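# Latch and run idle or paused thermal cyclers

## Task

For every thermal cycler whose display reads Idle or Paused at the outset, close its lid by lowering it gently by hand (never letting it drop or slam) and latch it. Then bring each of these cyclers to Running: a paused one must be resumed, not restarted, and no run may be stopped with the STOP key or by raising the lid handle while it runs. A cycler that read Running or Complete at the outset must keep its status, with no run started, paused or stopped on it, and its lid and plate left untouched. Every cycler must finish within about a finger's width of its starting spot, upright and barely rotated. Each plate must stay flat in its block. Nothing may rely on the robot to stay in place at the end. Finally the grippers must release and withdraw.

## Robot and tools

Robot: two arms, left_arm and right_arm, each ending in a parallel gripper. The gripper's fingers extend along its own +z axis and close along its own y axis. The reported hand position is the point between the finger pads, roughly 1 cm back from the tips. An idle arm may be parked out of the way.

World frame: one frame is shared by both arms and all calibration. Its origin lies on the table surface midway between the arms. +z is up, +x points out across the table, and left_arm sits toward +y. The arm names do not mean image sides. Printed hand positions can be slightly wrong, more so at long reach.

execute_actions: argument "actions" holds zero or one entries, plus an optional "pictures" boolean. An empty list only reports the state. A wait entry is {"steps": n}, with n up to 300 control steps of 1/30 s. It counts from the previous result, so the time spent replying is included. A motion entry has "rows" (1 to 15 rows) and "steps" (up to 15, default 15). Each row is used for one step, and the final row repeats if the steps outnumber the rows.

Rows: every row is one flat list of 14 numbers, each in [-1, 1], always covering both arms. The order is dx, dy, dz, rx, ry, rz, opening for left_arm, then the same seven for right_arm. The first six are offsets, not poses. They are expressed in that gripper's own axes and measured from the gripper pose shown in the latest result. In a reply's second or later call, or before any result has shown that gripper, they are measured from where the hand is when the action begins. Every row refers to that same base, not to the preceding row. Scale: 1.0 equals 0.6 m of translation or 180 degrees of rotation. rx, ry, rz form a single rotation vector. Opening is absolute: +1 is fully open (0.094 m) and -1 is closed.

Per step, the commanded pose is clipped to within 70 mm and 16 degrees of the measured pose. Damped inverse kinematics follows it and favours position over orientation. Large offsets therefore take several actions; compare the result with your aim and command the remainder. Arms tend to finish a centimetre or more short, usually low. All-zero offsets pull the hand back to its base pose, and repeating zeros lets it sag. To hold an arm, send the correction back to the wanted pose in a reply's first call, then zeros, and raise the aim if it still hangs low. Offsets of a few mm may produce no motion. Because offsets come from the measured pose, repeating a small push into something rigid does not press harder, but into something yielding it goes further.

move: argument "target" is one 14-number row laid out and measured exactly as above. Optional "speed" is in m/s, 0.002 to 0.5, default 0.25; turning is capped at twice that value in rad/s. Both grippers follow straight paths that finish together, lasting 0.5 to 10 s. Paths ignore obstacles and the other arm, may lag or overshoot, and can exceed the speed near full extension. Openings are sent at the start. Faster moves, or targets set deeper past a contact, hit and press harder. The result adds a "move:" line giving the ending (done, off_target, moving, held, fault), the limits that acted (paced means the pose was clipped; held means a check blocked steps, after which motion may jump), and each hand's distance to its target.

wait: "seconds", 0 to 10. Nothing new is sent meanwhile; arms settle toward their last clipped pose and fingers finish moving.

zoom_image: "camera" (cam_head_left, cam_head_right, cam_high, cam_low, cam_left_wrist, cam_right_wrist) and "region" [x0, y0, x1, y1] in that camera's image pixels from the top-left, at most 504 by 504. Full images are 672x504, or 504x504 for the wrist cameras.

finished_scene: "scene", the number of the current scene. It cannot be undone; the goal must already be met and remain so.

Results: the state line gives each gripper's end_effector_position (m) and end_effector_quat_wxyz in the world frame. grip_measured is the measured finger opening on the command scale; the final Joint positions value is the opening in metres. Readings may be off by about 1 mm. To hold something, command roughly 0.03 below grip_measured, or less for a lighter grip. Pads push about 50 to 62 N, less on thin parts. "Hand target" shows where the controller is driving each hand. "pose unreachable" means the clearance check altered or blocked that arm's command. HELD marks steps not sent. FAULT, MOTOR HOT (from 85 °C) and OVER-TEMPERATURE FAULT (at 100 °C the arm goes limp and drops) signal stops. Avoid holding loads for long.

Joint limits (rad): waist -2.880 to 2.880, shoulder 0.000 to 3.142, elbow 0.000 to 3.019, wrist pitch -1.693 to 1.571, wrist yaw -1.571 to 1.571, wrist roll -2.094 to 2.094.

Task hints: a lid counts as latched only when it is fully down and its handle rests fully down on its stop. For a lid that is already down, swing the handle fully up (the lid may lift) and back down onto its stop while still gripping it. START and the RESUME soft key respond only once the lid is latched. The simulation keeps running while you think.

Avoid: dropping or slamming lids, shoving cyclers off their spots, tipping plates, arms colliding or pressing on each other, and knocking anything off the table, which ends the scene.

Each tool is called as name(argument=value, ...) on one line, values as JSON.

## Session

execute_actions(actions=[])

Scene clock: 0.00 s of 7800.00 s.
left_arm: end_effector_position=(+0.0881, +0.0562, +0.2004) grip_measured=+1.000 end_effector_quat_wxyz=(+0.392, +0.533, +0.749, -0.005) | right_arm: end_effector_position=(+0.5519, -0.6138, +0.3226) grip_measured=+1.000 end_effector_quat_wxyz=(+0.419, +0.713, +0.555, -0.082)
Joint positions: left_arm=[-1.97   0.471  0.541 -1.319 -0.753 -0.511  0.094] | right_arm=[-0.441  1.523  1.454 -0.752  0.521  1.206  0.094]
Joint velocities: left_arm=[ 0.005 -0.015 -0.022  0.007 -0.007  0.037  0.   ] | right_arm=[-0.015 -0.015  0.007 -0.007 -0.022  0.066  0.   ]
Hand target (left_arm): +0.086, +0.051, +0.215; +0.397, +0.527, +0.751, -0.020
Hand target (right_arm): +0.557, -0.616, +0.333; +0.428, +0.712, +0.551, -0.077
camera_calibration (this result's frames):
cam_left_wrist: T_world_to_cam=[[-0.809557, -0.418202, -0.411975, 0.176872], [-0.425964, 0.901376, -0.0779543, 0.00384931], [0.403945, 0.112378, -0.907854, 0.263497], [0, 0, 0, 1]] pos_world=[0.0383897, 0.0408875, 0.312384]
cam_right_wrist: T_world_to_cam=[[-0.869217, 0.0259343, -0.49375, 0.657191], [0.0940887, 0.989051, -0.113688, 0.595616], [0.485395, -0.145275, -0.862141, 0.0413496], [0, 0, 0, 1]] pos_world=[0.49513, -0.600132, 0.427851]

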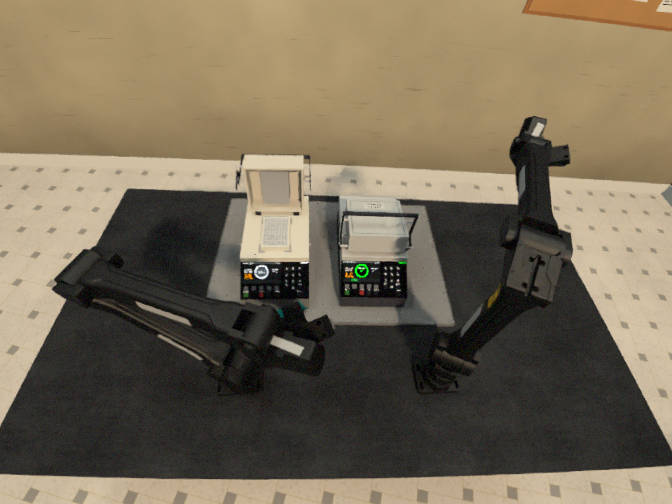

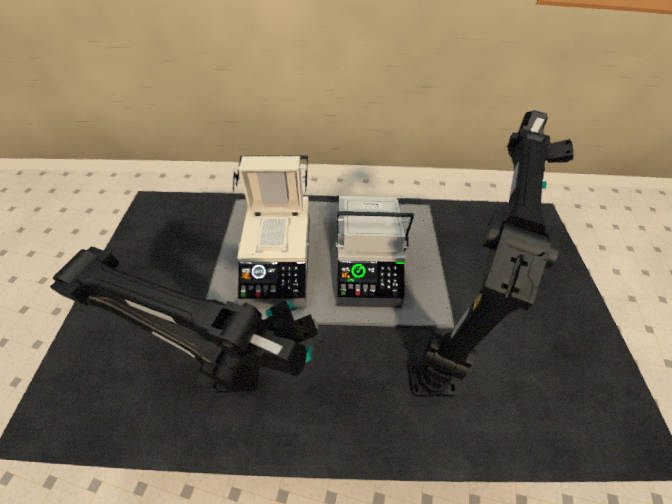

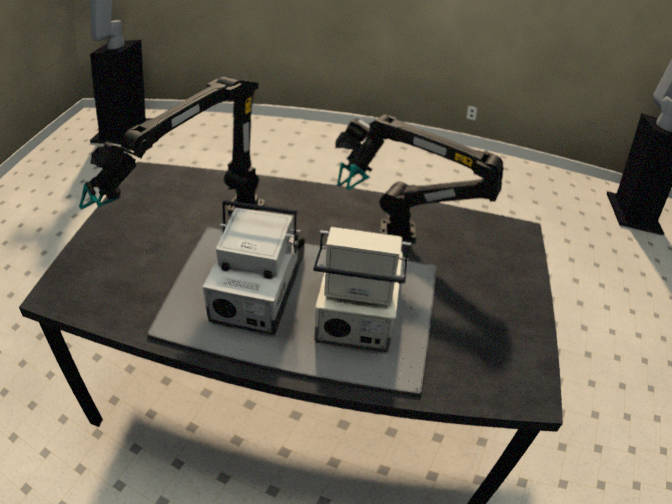

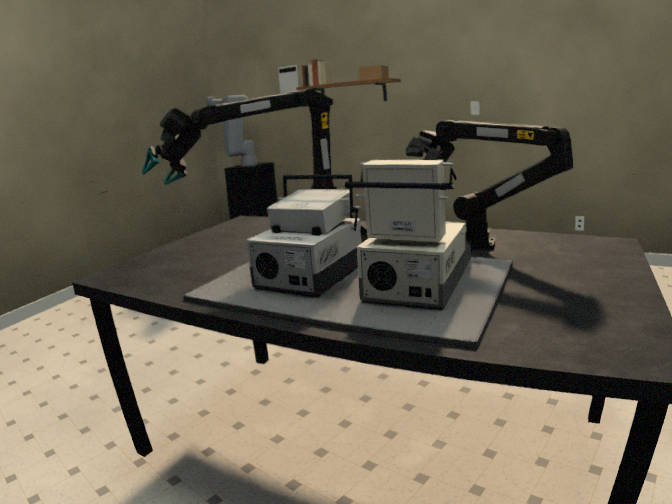

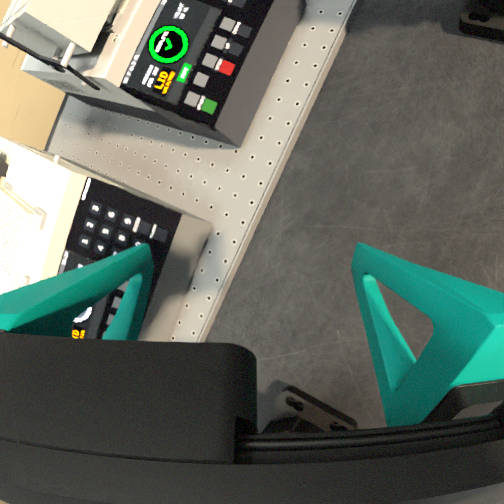

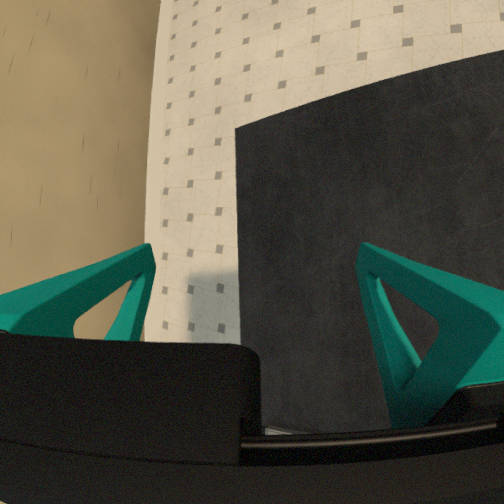

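zoom_image(camera="cam_high", region=[280,200,440,360])

zoom_image(camera="cam_head_left", region=[210,140,350,310])

zoom_image(camera="cam_low", region=[330,140,490,320])

Region (280, 200, 440, 360) of cam_high's 672x504 image, scaled by 3.150, with more detail than that image has.

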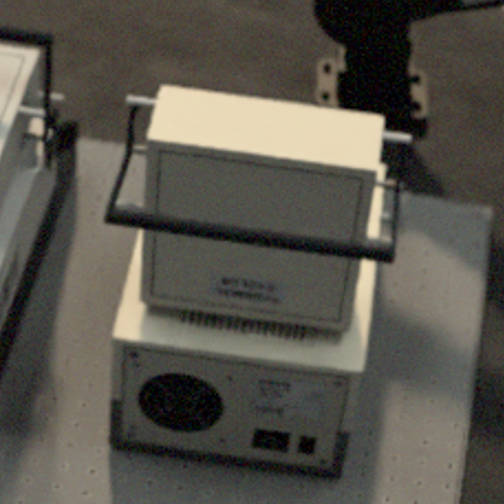

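Region (210, 140, 350, 310) of cam_head_left's 672x504 image, scaled by 2.965, with more detail than that image has; it fills the left 415 columns of this view, and the rest is white.

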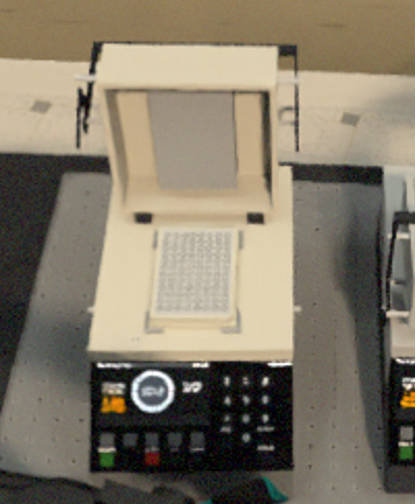

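Region (330, 140, 490, 320) of cam_low's 672x504 image, scaled by 2.800, with more detail than that image has.

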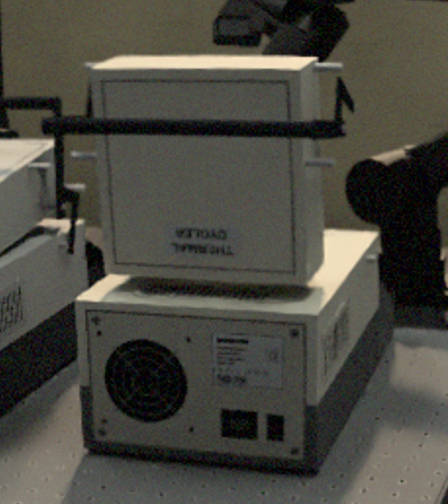

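move(target=[-0.053,0.737,0.003,0.181,0.186,0.101,1,0,0,0,0,0,0,1])

Scene clock: 48.43 s of 7800.00 s.
left_arm: end_effector_position=(+0.4342, +0.2160, +0.3934) grip_measured=+1.000 end_effector_quat_wxyz=(+0.074, +0.701, +0.706, +0.067) | right_arm: end_effector_position=(+0.5519, -0.6138, +0.3226) grip_measured=+1.000 end_effector_quat_wxyz=(+0.419, +0.713, +0.555, -0.082)
Joint positions: left_arm=[-0.161  1.334  1.653 -1.69  -0.005  1.496  0.094] | right_arm=[-0.441  1.523  1.454 -0.752  0.521  1.206  0.094]
Joint velocities: left_arm=[ 0.005 -0.005  0.002  0.012  0.051 -0.051  0.   ] | right_arm=[-0.005  0.015 -0.002 -0.012 -0.037 -0.037  0.   ]
Hand target (left_arm): +0.439, +0.218, +0.411; +0.083, +0.703, +0.702, +0.079
Hand target (right_arm): +0.552, -0.614, +0.323; +0.419, +0.713, +0.555, -0.082
Off the commanded pose (left_arm): 0.016 m, 12 deg.
Off the commanded pose (right_arm): 0.000 m, 0 deg.
joint sent to its limit (left arm) — the command would take joint 4 (wrist pitch) past its lower limit, so that joint was sent only as far as its limit.
After step 90, 43.10 s passed at rest.
move: off_target (left_arm)
camera_calibration (this result's frames):
cam_left_wrist: T_world_to_cam=[[-0.981695, 0.00269059, -0.19044, 0.500025], [-0.106615, 0.820795, 0.561185, -0.350402], [0.157822, 0.571216, -0.805484, 0.248385], [0, 0, 0, 1]] pos_world=[0.414314, 0.144382, 0.491935]
cam_right_wrist: T_world_to_cam=[[-0.869217, 0.0259343, -0.49375, 0.657191], [0.0940887, 0.989051, -0.113688, 0.595616], [0.485395, -0.145275, -0.862141, 0.0413496], [0, 0, 0, 1]] pos_world=[0.49513, -0.600132, 0.427851]

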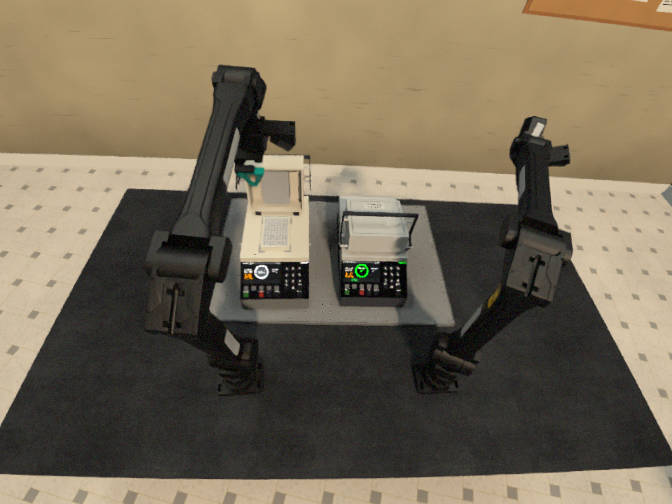

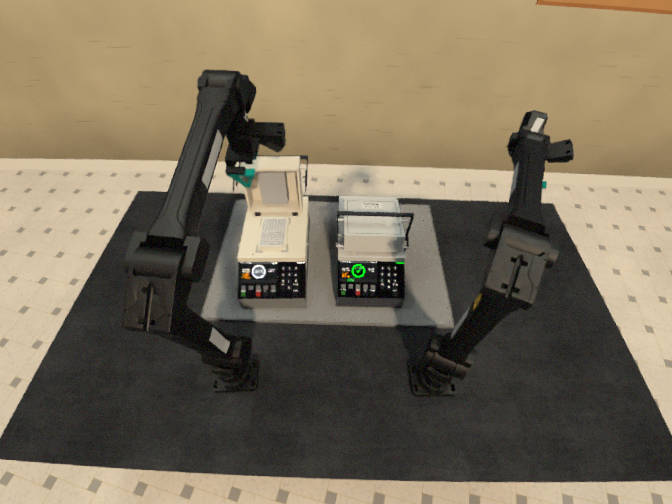

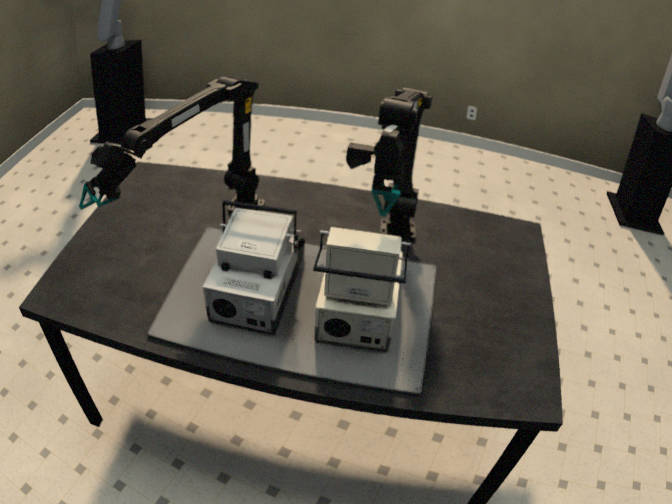

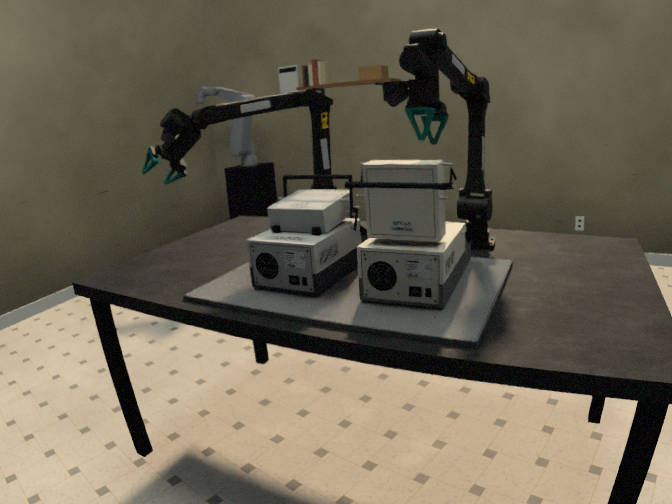

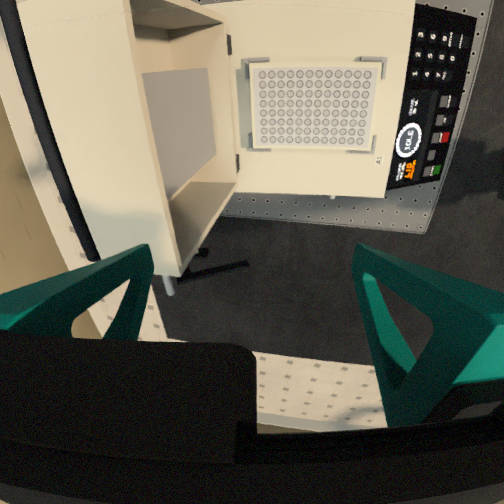

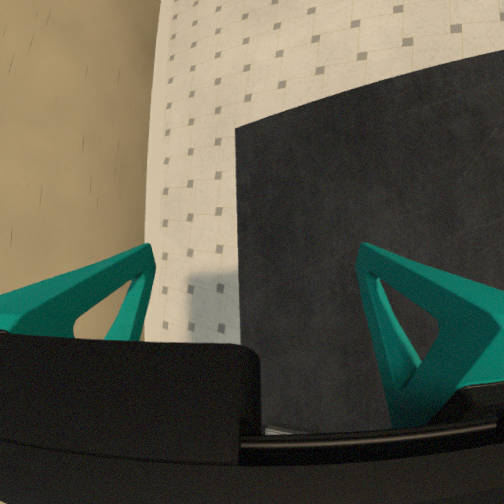

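move(target=[-0.042,0.262,0.09,0.065,0,0,1,0,0,0,0,0,0,1])

Scene clock: 65.57 s of 7800.00 s.
left_arm: end_effector_position=(+0.5629, +0.2055, +0.3534) grip_measured=+1.000 end_effector_quat_wxyz=(+0.049, +0.703, +0.709, +0.044) | right_arm: end_effector_position=(+0.5519, -0.6138, +0.3226) grip_measured=+1.000 end_effector_quat_wxyz=(+0.419, +0.713, +0.555, -0.082)
Joint positions: left_arm=[-0.164  1.703  1.969 -1.705 -0.003  1.492  0.094] | right_arm=[-0.441  1.523  1.454 -0.752  0.521  1.206  0.094]
Joint velocities: left_arm=[-0.015 -0.015 -0.022  0.002 -0.051 -0.007  0.   ] | right_arm=[-0.005  0.005 -0.007 -0.002  0.037 -0.007  0.   ]
Hand target (left_arm): +0.595, +0.193, +0.369; +0.076, +0.702, +0.706, +0.058
Hand target (right_arm): +0.552, -0.614, +0.323; +0.419, +0.713, +0.555, -0.082
Off the commanded pose (left_arm): 0.043 m, 8 deg.
Off the commanded pose (right_arm): 0.000 m, 0 deg.
joint sent to its limit (left arm) — the command would take joint 4 (wrist pitch) past its lower limit, so that joint was sent only as far as its limit.
After step 90, 13.00 s passed at rest.
move: off_target (left_arm)
camera_calibration (this result's frames):
cam_left_wrist: T_world_to_cam=[[-0.992495, 0.00265365, -0.122259, 0.6008], [-0.0679136, 0.819455, 0.569106, -0.32993], [0.101696, 0.573138, -0.813124, 0.235726], [0, 0, 0, 1]] pos_world=[0.549912, 0.133665, 0.452893]
cam_right_wrist: T_world_to_cam=[[-0.869217, 0.0259343, -0.49375, 0.657191], [0.0940887, 0.989051, -0.113688, 0.595616], [0.485395, -0.145275, -0.862141, 0.0413496], [0, 0, 0, 1]] pos_world=[0.49513, -0.600132, 0.427851]

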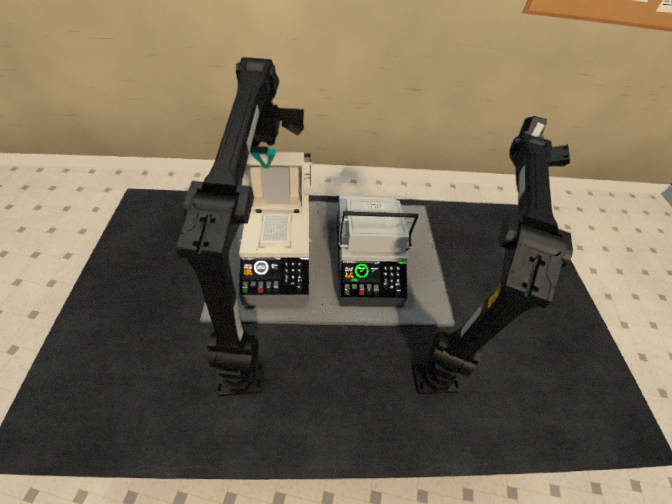

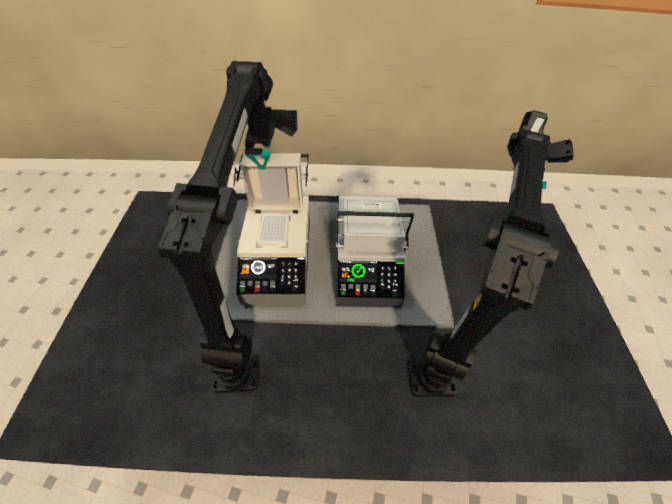

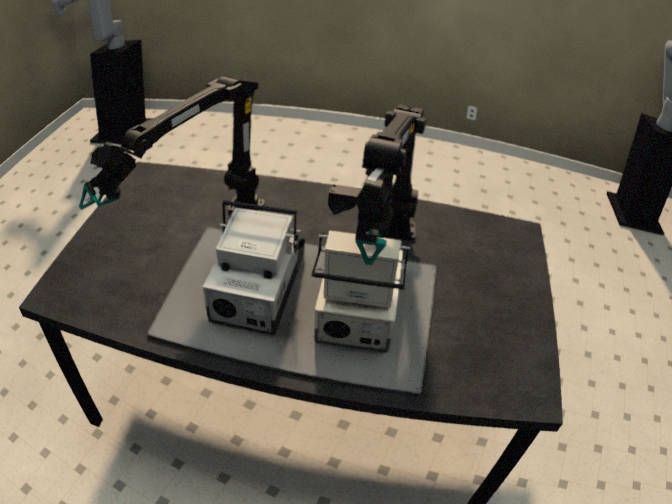

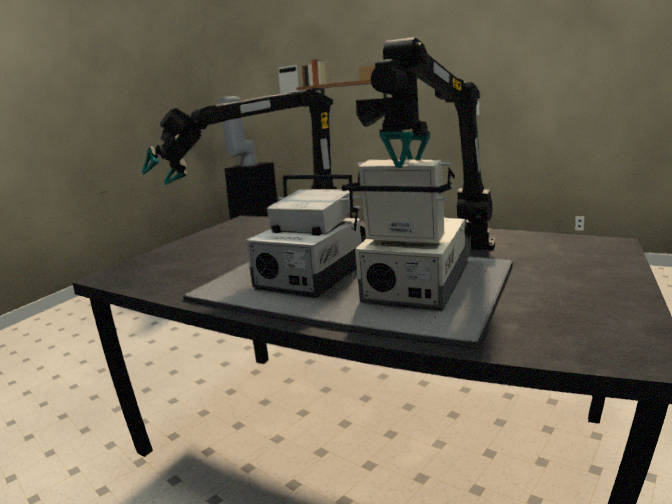

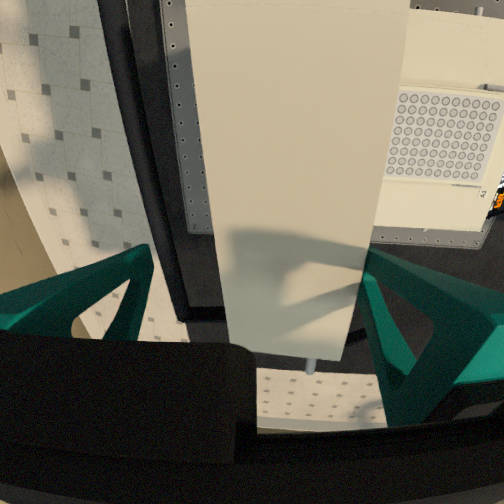

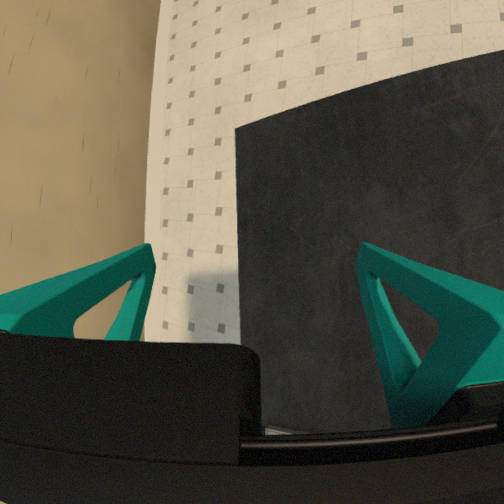

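move(target=[0,0.14,0.0,-0.07,0,0,0.1,0,0,0,0,0,0,1], speed=0.1)

Scene clock: 81.00 s of 7800.00 s.
left_arm: end_effector_position=(+0.5526, +0.2073, +0.3517) grip_measured=+0.292 end_effector_quat_wxyz=(+0.045, +0.701, +0.710, +0.044) | right_arm: end_effector_position=(+0.5519, -0.6138, +0.3226) grip_measured=+1.000 end_effector_quat_wxyz=(+0.419, +0.713, +0.555, -0.082)
Joint positions: left_arm=[-0.163  1.676  1.93  -1.7   -0.008  1.489  0.061] | right_arm=[-0.441  1.523  1.454 -0.752  0.521  1.206  0.094]
Joint velocities: left_arm=[ 0.005  0.005 -0.022  0.002 -0.095 -0.066 -0.   ] | right_arm=[ 0.005 -0.015 -0.002 -0.017  0.022 -0.066  0.   ]
Hand target (left_arm): +0.625, +0.208, +0.367; +0.123, +0.693, +0.699, +0.121
Hand target (right_arm): +0.552, -0.614, +0.323; +0.419, +0.713, +0.555, -0.082
Off the commanded pose (left_arm): 0.094 m, 13 deg; position clipped at the last step of the last action.
Off the commanded pose (right_arm): 0.000 m, 0 deg.
After step 90, 11.07 s passed at rest.
move: off_target (left_arm); limits=paced
camera_calibration (this result's frames):
cam_left_wrist: T_world_to_cam=[[-0.99323, -0.00114703, -0.116162, 0.589467], [-0.0680218, 0.816342, 0.573549, -0.331997], [0.0941704, 0.577568, -0.810893, 0.236857], [0, 0, 0, 1]] pos_world=[0.540588, 0.134898, 0.450956]
cam_right_wrist: T_world_to_cam=[[-0.869217, 0.0259343, -0.49375, 0.657191], [0.0940887, 0.989051, -0.113688, 0.595616], [0.485395, -0.145275, -0.862141, 0.0413496], [0, 0, 0, 1]] pos_world=[0.49513, -0.600132, 0.427851]

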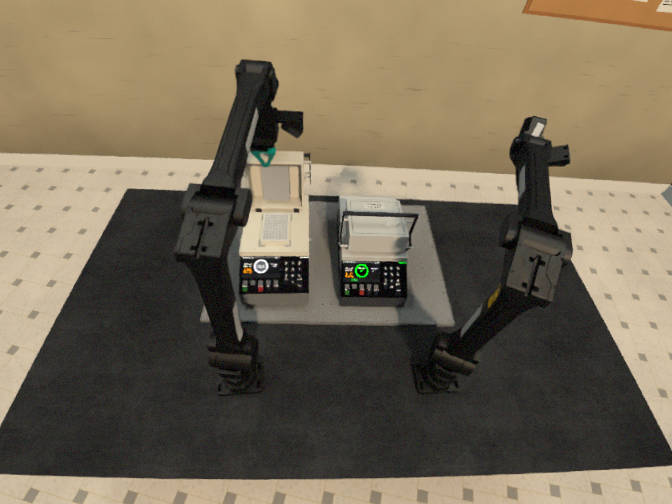

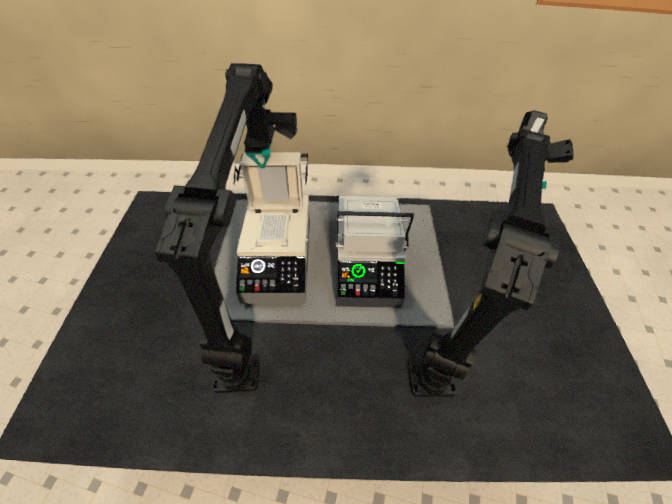

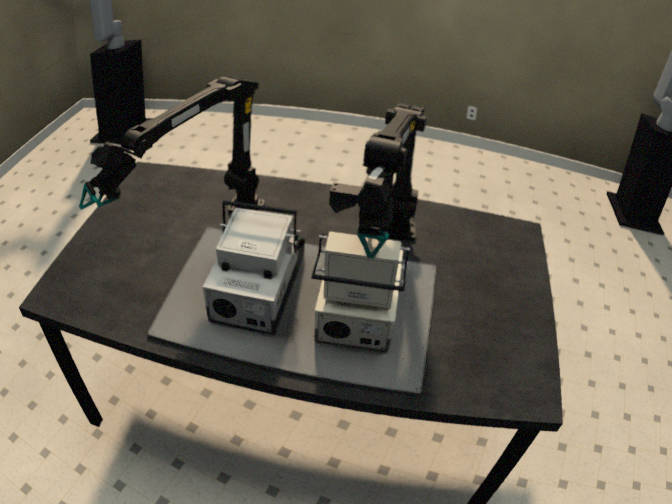

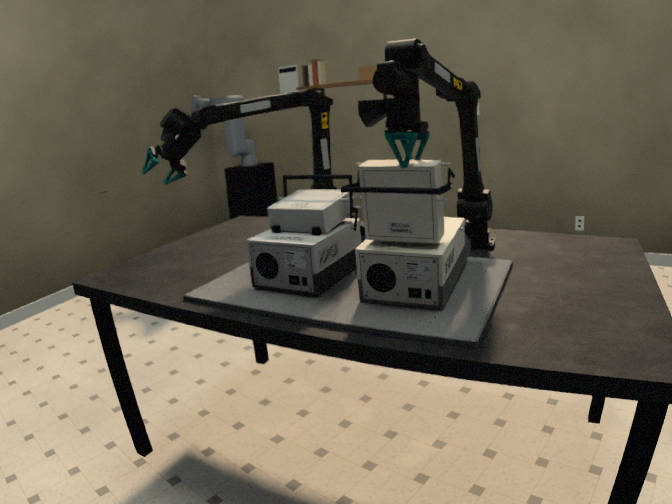

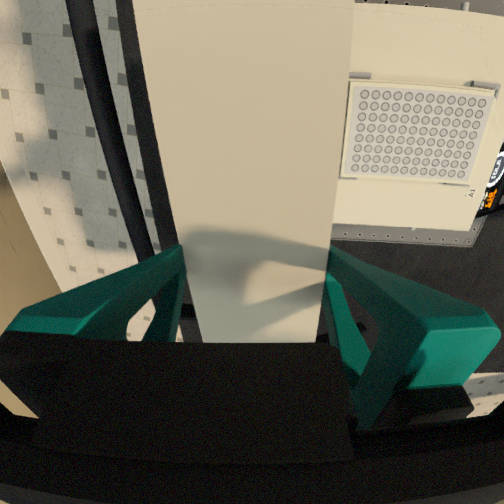

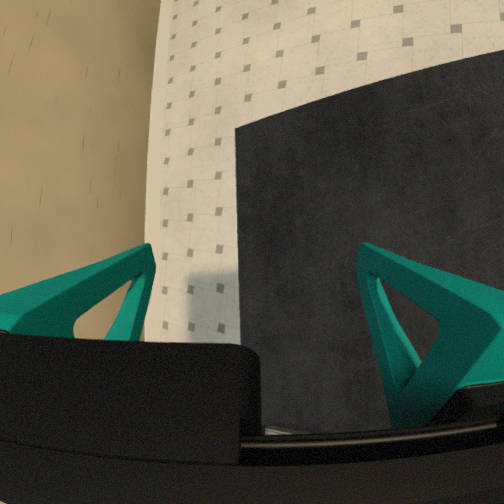

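move(target=[0,0,-0.08,0,0,0,0.8,0,0,0,0,0,0,1], speed=0.1)

move(target=[0,0.14,0.0,-0.08,0,0,0.1,0,0,0,0,0,0,1], speed=0.1)

Scene clock: 87.93 s of 7800.00 s.
left_arm: end_effector_position=(+0.5397, +0.2067, +0.3502) grip_measured=+0.798 end_effector_quat_wxyz=(+0.040, +0.701, +0.711, +0.037) | right_arm: end_effector_position=(+0.5519, -0.6138, +0.3226) grip_measured=+1.000 end_effector_quat_wxyz=(+0.419, +0.713, +0.555, -0.082)
Joint positions: left_arm=[-0.165  1.649  1.892 -1.705 -0.004  1.486  0.084] | right_arm=[-0.441  1.523  1.454 -0.752  0.521  1.206  0.094]
Joint velocities: left_arm=[-0.005 -0.005  0.002 -0.007 -0.007 -0.037  0.   ] | right_arm=[ 0.005 -0.015 -0.002  0.002  0.022  0.037  0.   ]
Hand target (left_arm): +0.543, +0.207, +0.398; +0.080, +0.699, +0.707, +0.074
Hand target (right_arm): +0.552, -0.614, +0.323; +0.419, +0.713, +0.555, -0.082
Off the commanded pose (left_arm): 0.050 m, 1 deg.
Off the commanded pose (right_arm): 0.000 m, 0 deg.
joint sent to its limit (left arm) — the command would take joint 4 (wrist pitch) past its lower limit, so that joint was sent only as far as its limit.
After step 90, 3.20 s passed at rest.
move: off_target (left_arm)
camera_calibration (this result's frames):
cam_left_wrist: T_world_to_cam=[[-0.994949, -0.00252638, -0.100347, 0.572083], [-0.0597452, 0.81823, 0.571778, -0.335767], [0.0806625, 0.574885, -0.814248, 0.246241], [0, 0, 0, 1]] pos_world=[0.529271, 0.13462, 0.449893]
cam_right_wrist: T_world_to_cam=[[-0.869217, 0.0259343, -0.49375, 0.657191], [0.0940887, 0.989051, -0.113688, 0.595616], [0.485395, -0.145275, -0.862141, 0.0413496], [0, 0, 0, 1]] pos_world=[0.49513, -0.600132, 0.427851]

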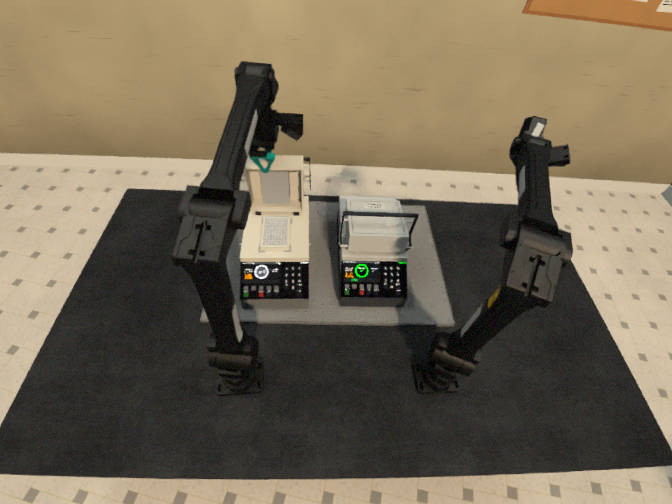

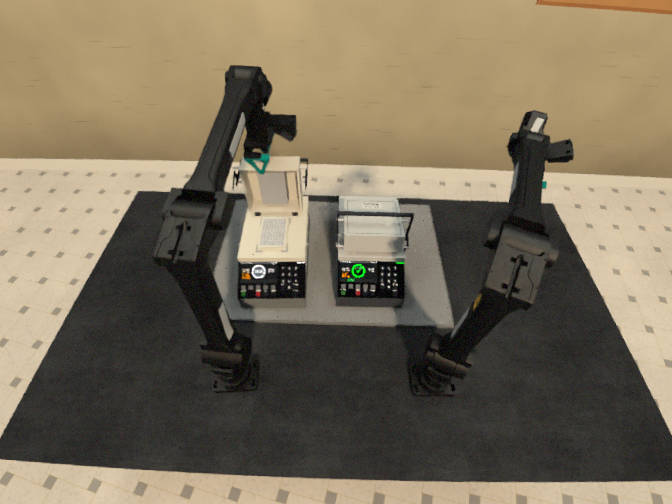

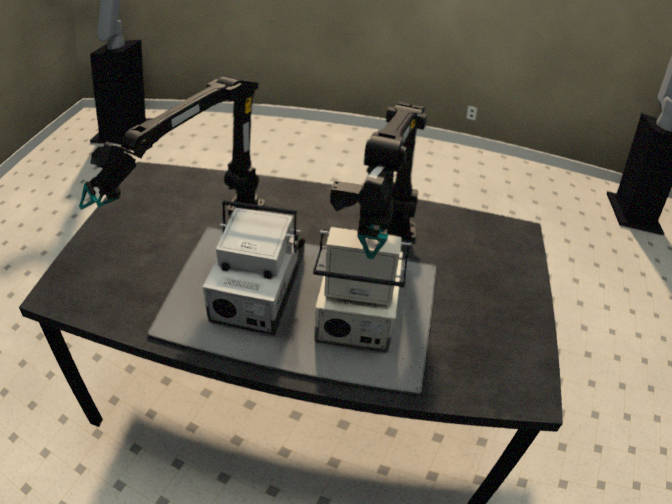

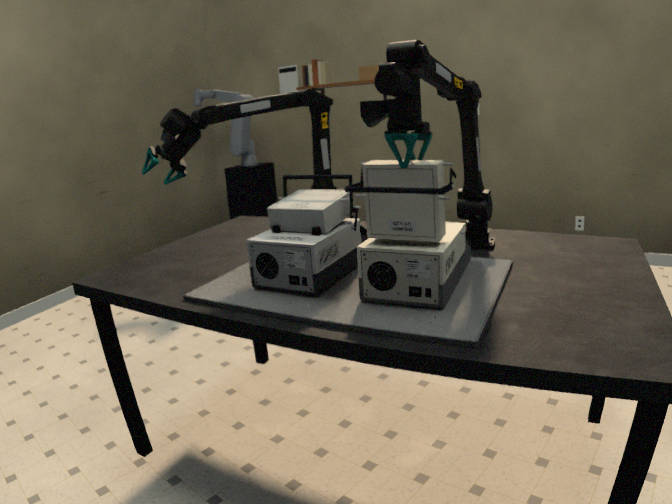

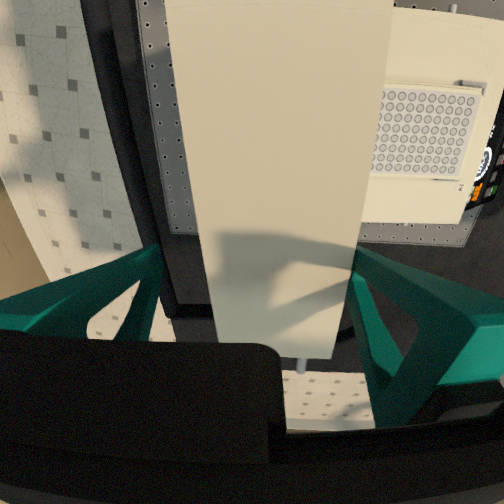

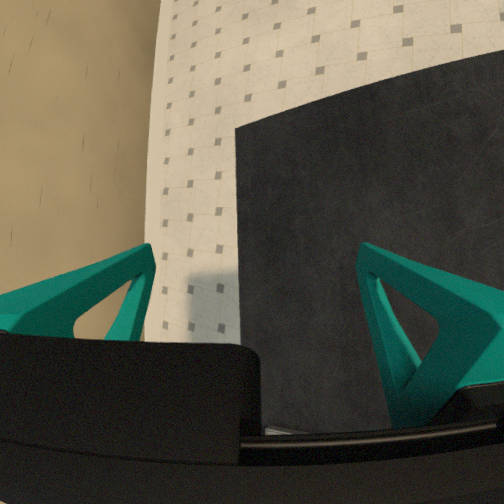

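Scene clock: 89.43 s of 7800.00 s.
left_arm: end_effector_position=(+0.5327, +0.2072, +0.3481) grip_measured=+0.302 end_effector_quat_wxyz=(+0.038, +0.699, +0.713, +0.037) | right_arm: end_effector_position=(+0.5519, -0.6138, +0.3226) grip_measured=+1.000 end_effector_quat_wxyz=(+0.419, +0.713, +0.555, -0.082)
Joint positions: left_arm=[-0.166  1.629  1.862 -1.696 -0.007  1.478  0.061] | right_arm=[-0.441  1.523  1.454 -0.752  0.521  1.206  0.094]
Joint velocities: left_arm=[-0.005 -0.015  0.022  0.007 -0.037  0.066 -0.   ] | right_arm=[-0.015 -0.015 -0.007 -0.037 -0.051 -0.051  0.   ]
Hand target (left_arm): +0.607, +0.209, +0.364; +0.123, +0.691, +0.701, +0.124
Hand target (right_arm): +0.552, -0.614, +0.323; +0.419, +0.713, +0.555, -0.082
Off the commanded pose (left_arm): 0.091 m, 15 deg; position clipped at the last step of the last action.
Off the commanded pose (right_arm): 0.000 m, 0 deg.
move: off_target (left_arm); limits=paced
camera_calibration (this result's frames):
cam_left_wrist: T_world_to_cam=[[-0.995117, -0.00902661, -0.0982878, 0.565635], [-0.0640845, 0.816454, 0.573843, -0.333348], [0.0750676, 0.57734, -0.813046, 0.246843], [0, 0, 0, 1]] pos_world=[0.52298, 0.134757, 0.447579]
cam_right_wrist: T_world_to_cam=[[-0.869217, 0.0259343, -0.49375, 0.657191], [0.0940887, 0.989051, -0.113688, 0.595616], [0.485395, -0.145275, -0.862141, 0.0413496], [0, 0, 0, 1]] pos_world=[0.49513, -0.600132, 0.427851]

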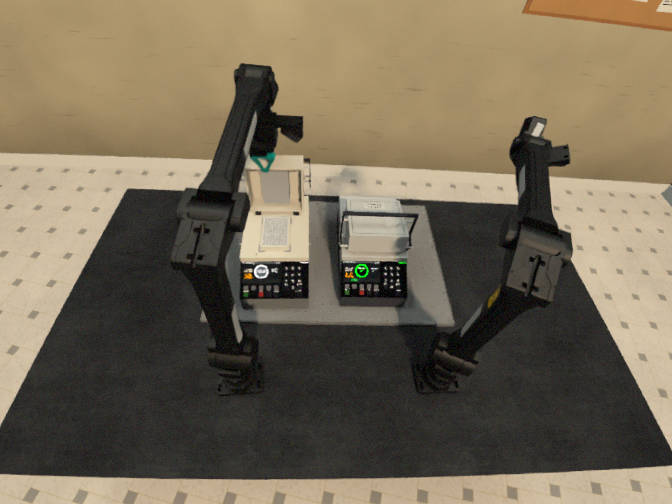

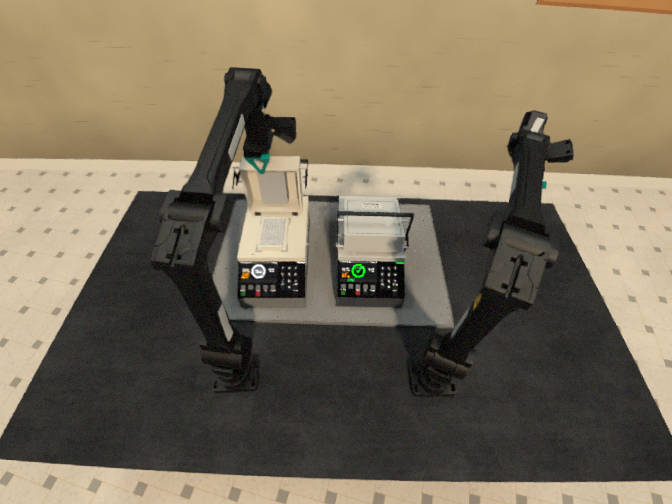

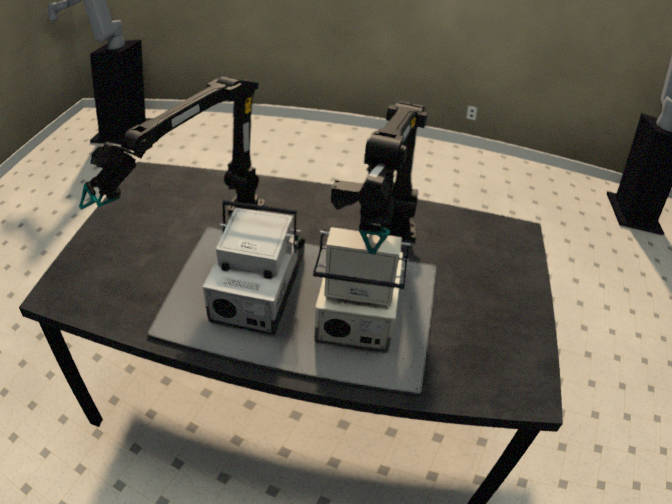

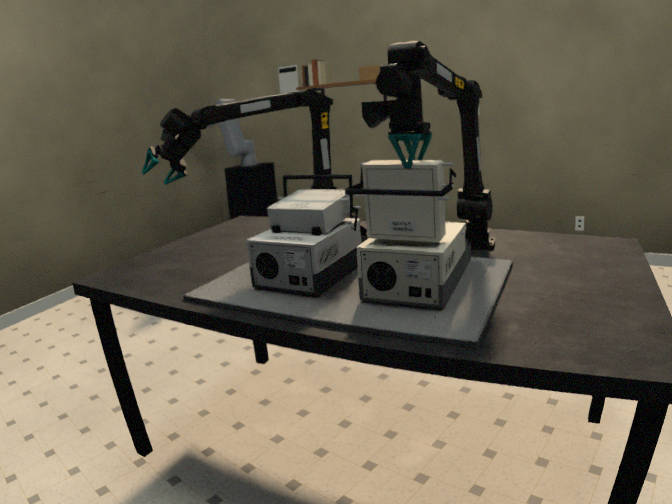

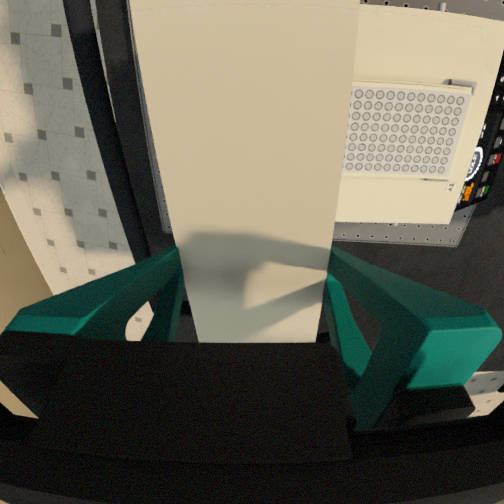

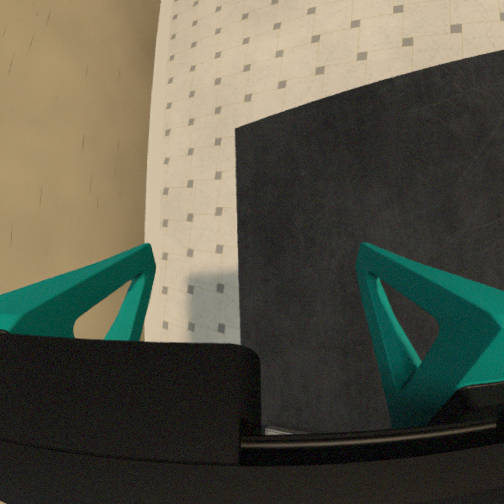

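move(target=[0,0.0,-0.1,-0.12,0,0,1,0,0,0,0,0,0,1], speed=0.1)

Scene clock: 105.73 s of 7800.00 s.
left_arm: end_effector_position=(+0.5272, +0.2106, +0.3947) grip_measured=+0.997 end_effector_quat_wxyz=(+0.152, +0.682, +0.698, +0.156) | right_arm: end_effector_position=(+0.5519, -0.6138, +0.3226) grip_measured=+1.000 end_effector_quat_wxyz=(+0.419, +0.713, +0.555, -0.082)
Joint positions: left_arm=[-0.173  1.42   1.691 -1.406 -0.045  1.478  0.094] | right_arm=[-0.441  1.523  1.454 -0.752  0.521  1.206  0.094]
Joint velocities: left_arm=[-0.005  0.015  0.007 -0.017 -0.022  0.051 -0.001] | right_arm=[-0.005 -0.005 -0.002  0.007 -0.022 -0.11   0.   ]
Hand target (left_arm): +0.526, +0.207, +0.408; +0.168, +0.681, +0.692, +0.170
Hand target (right_arm): +0.552, -0.614, +0.323; +0.419, +0.713, +0.555, -0.082
Off the commanded pose (left_arm): 0.013 m, 3 deg.
Off the commanded pose (right_arm): 0.000 m, 0 deg.
After step 90, 11.07 s passed at rest.
move: off_target (left_arm)
camera_calibration (this result's frames):
cam_left_wrist: T_world_to_cam=[[-0.908951, -0.00929026, -0.416799, 0.645136], [-0.251514, 0.809541, 0.530456, -0.245886], [0.332488, 0.58699, -0.73817, 0.115907], [0, 0, 0, 1]] pos_world=[0.486016, 0.137012, 0.484883]
cam_right_wrist: T_world_to_cam=[[-0.869217, 0.0259343, -0.49375, 0.657191], [0.0940887, 0.989051, -0.113688, 0.595616], [0.485395, -0.145275, -0.862141, 0.0413496], [0, 0, 0, 1]] pos_world=[0.49513, -0.600132, 0.427851]

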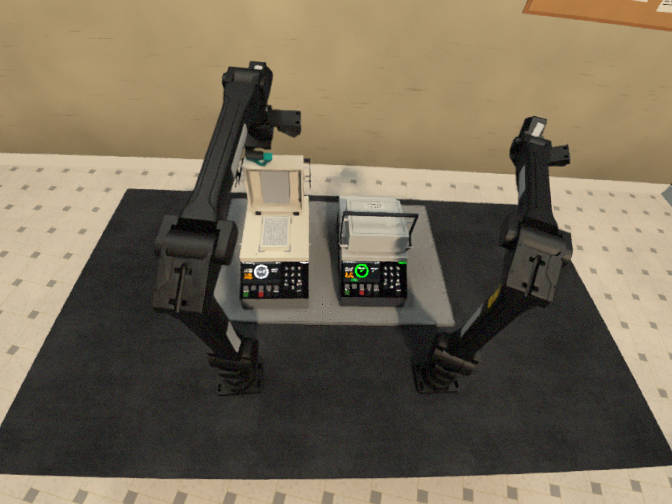

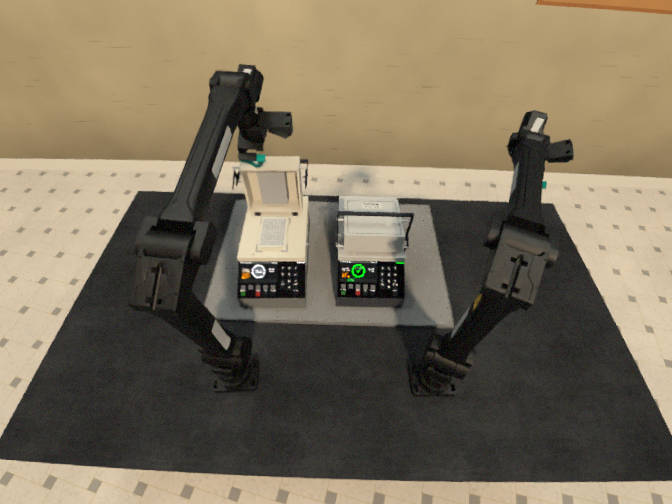

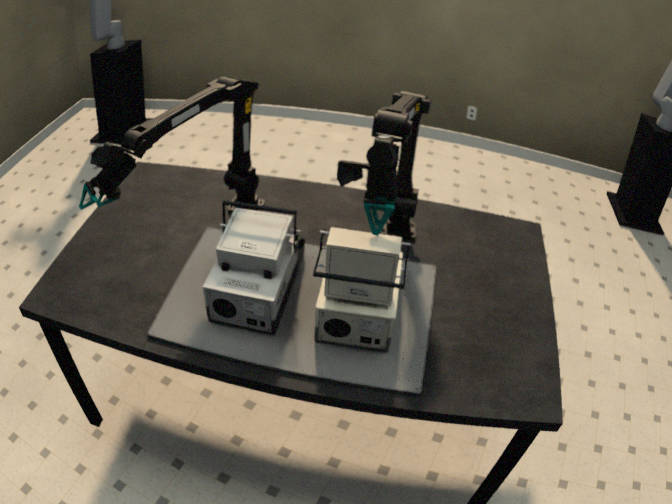

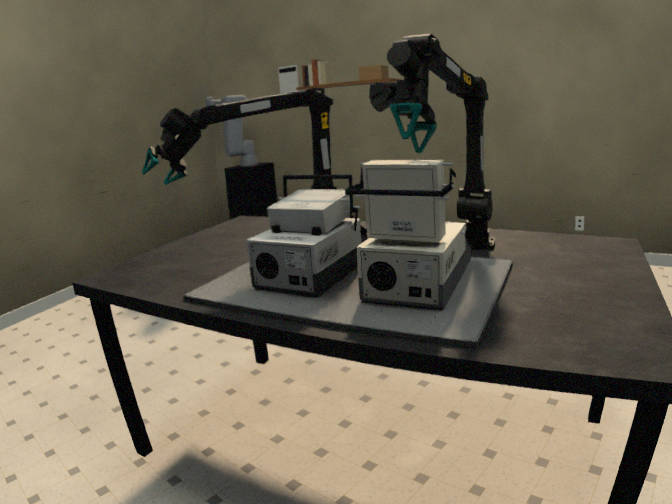

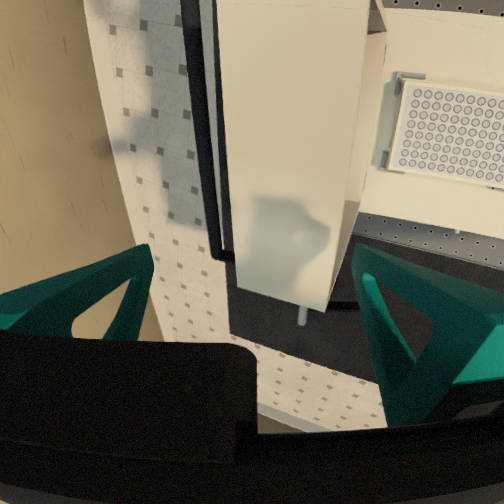

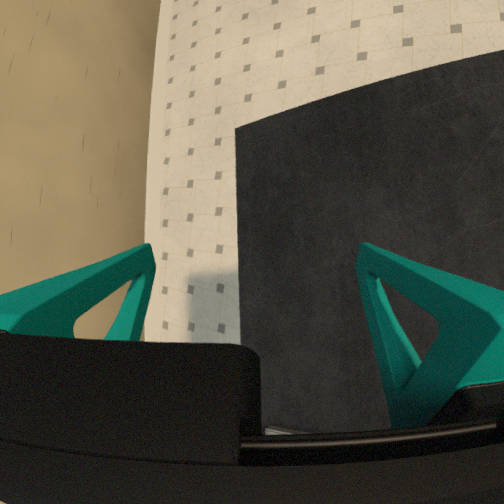

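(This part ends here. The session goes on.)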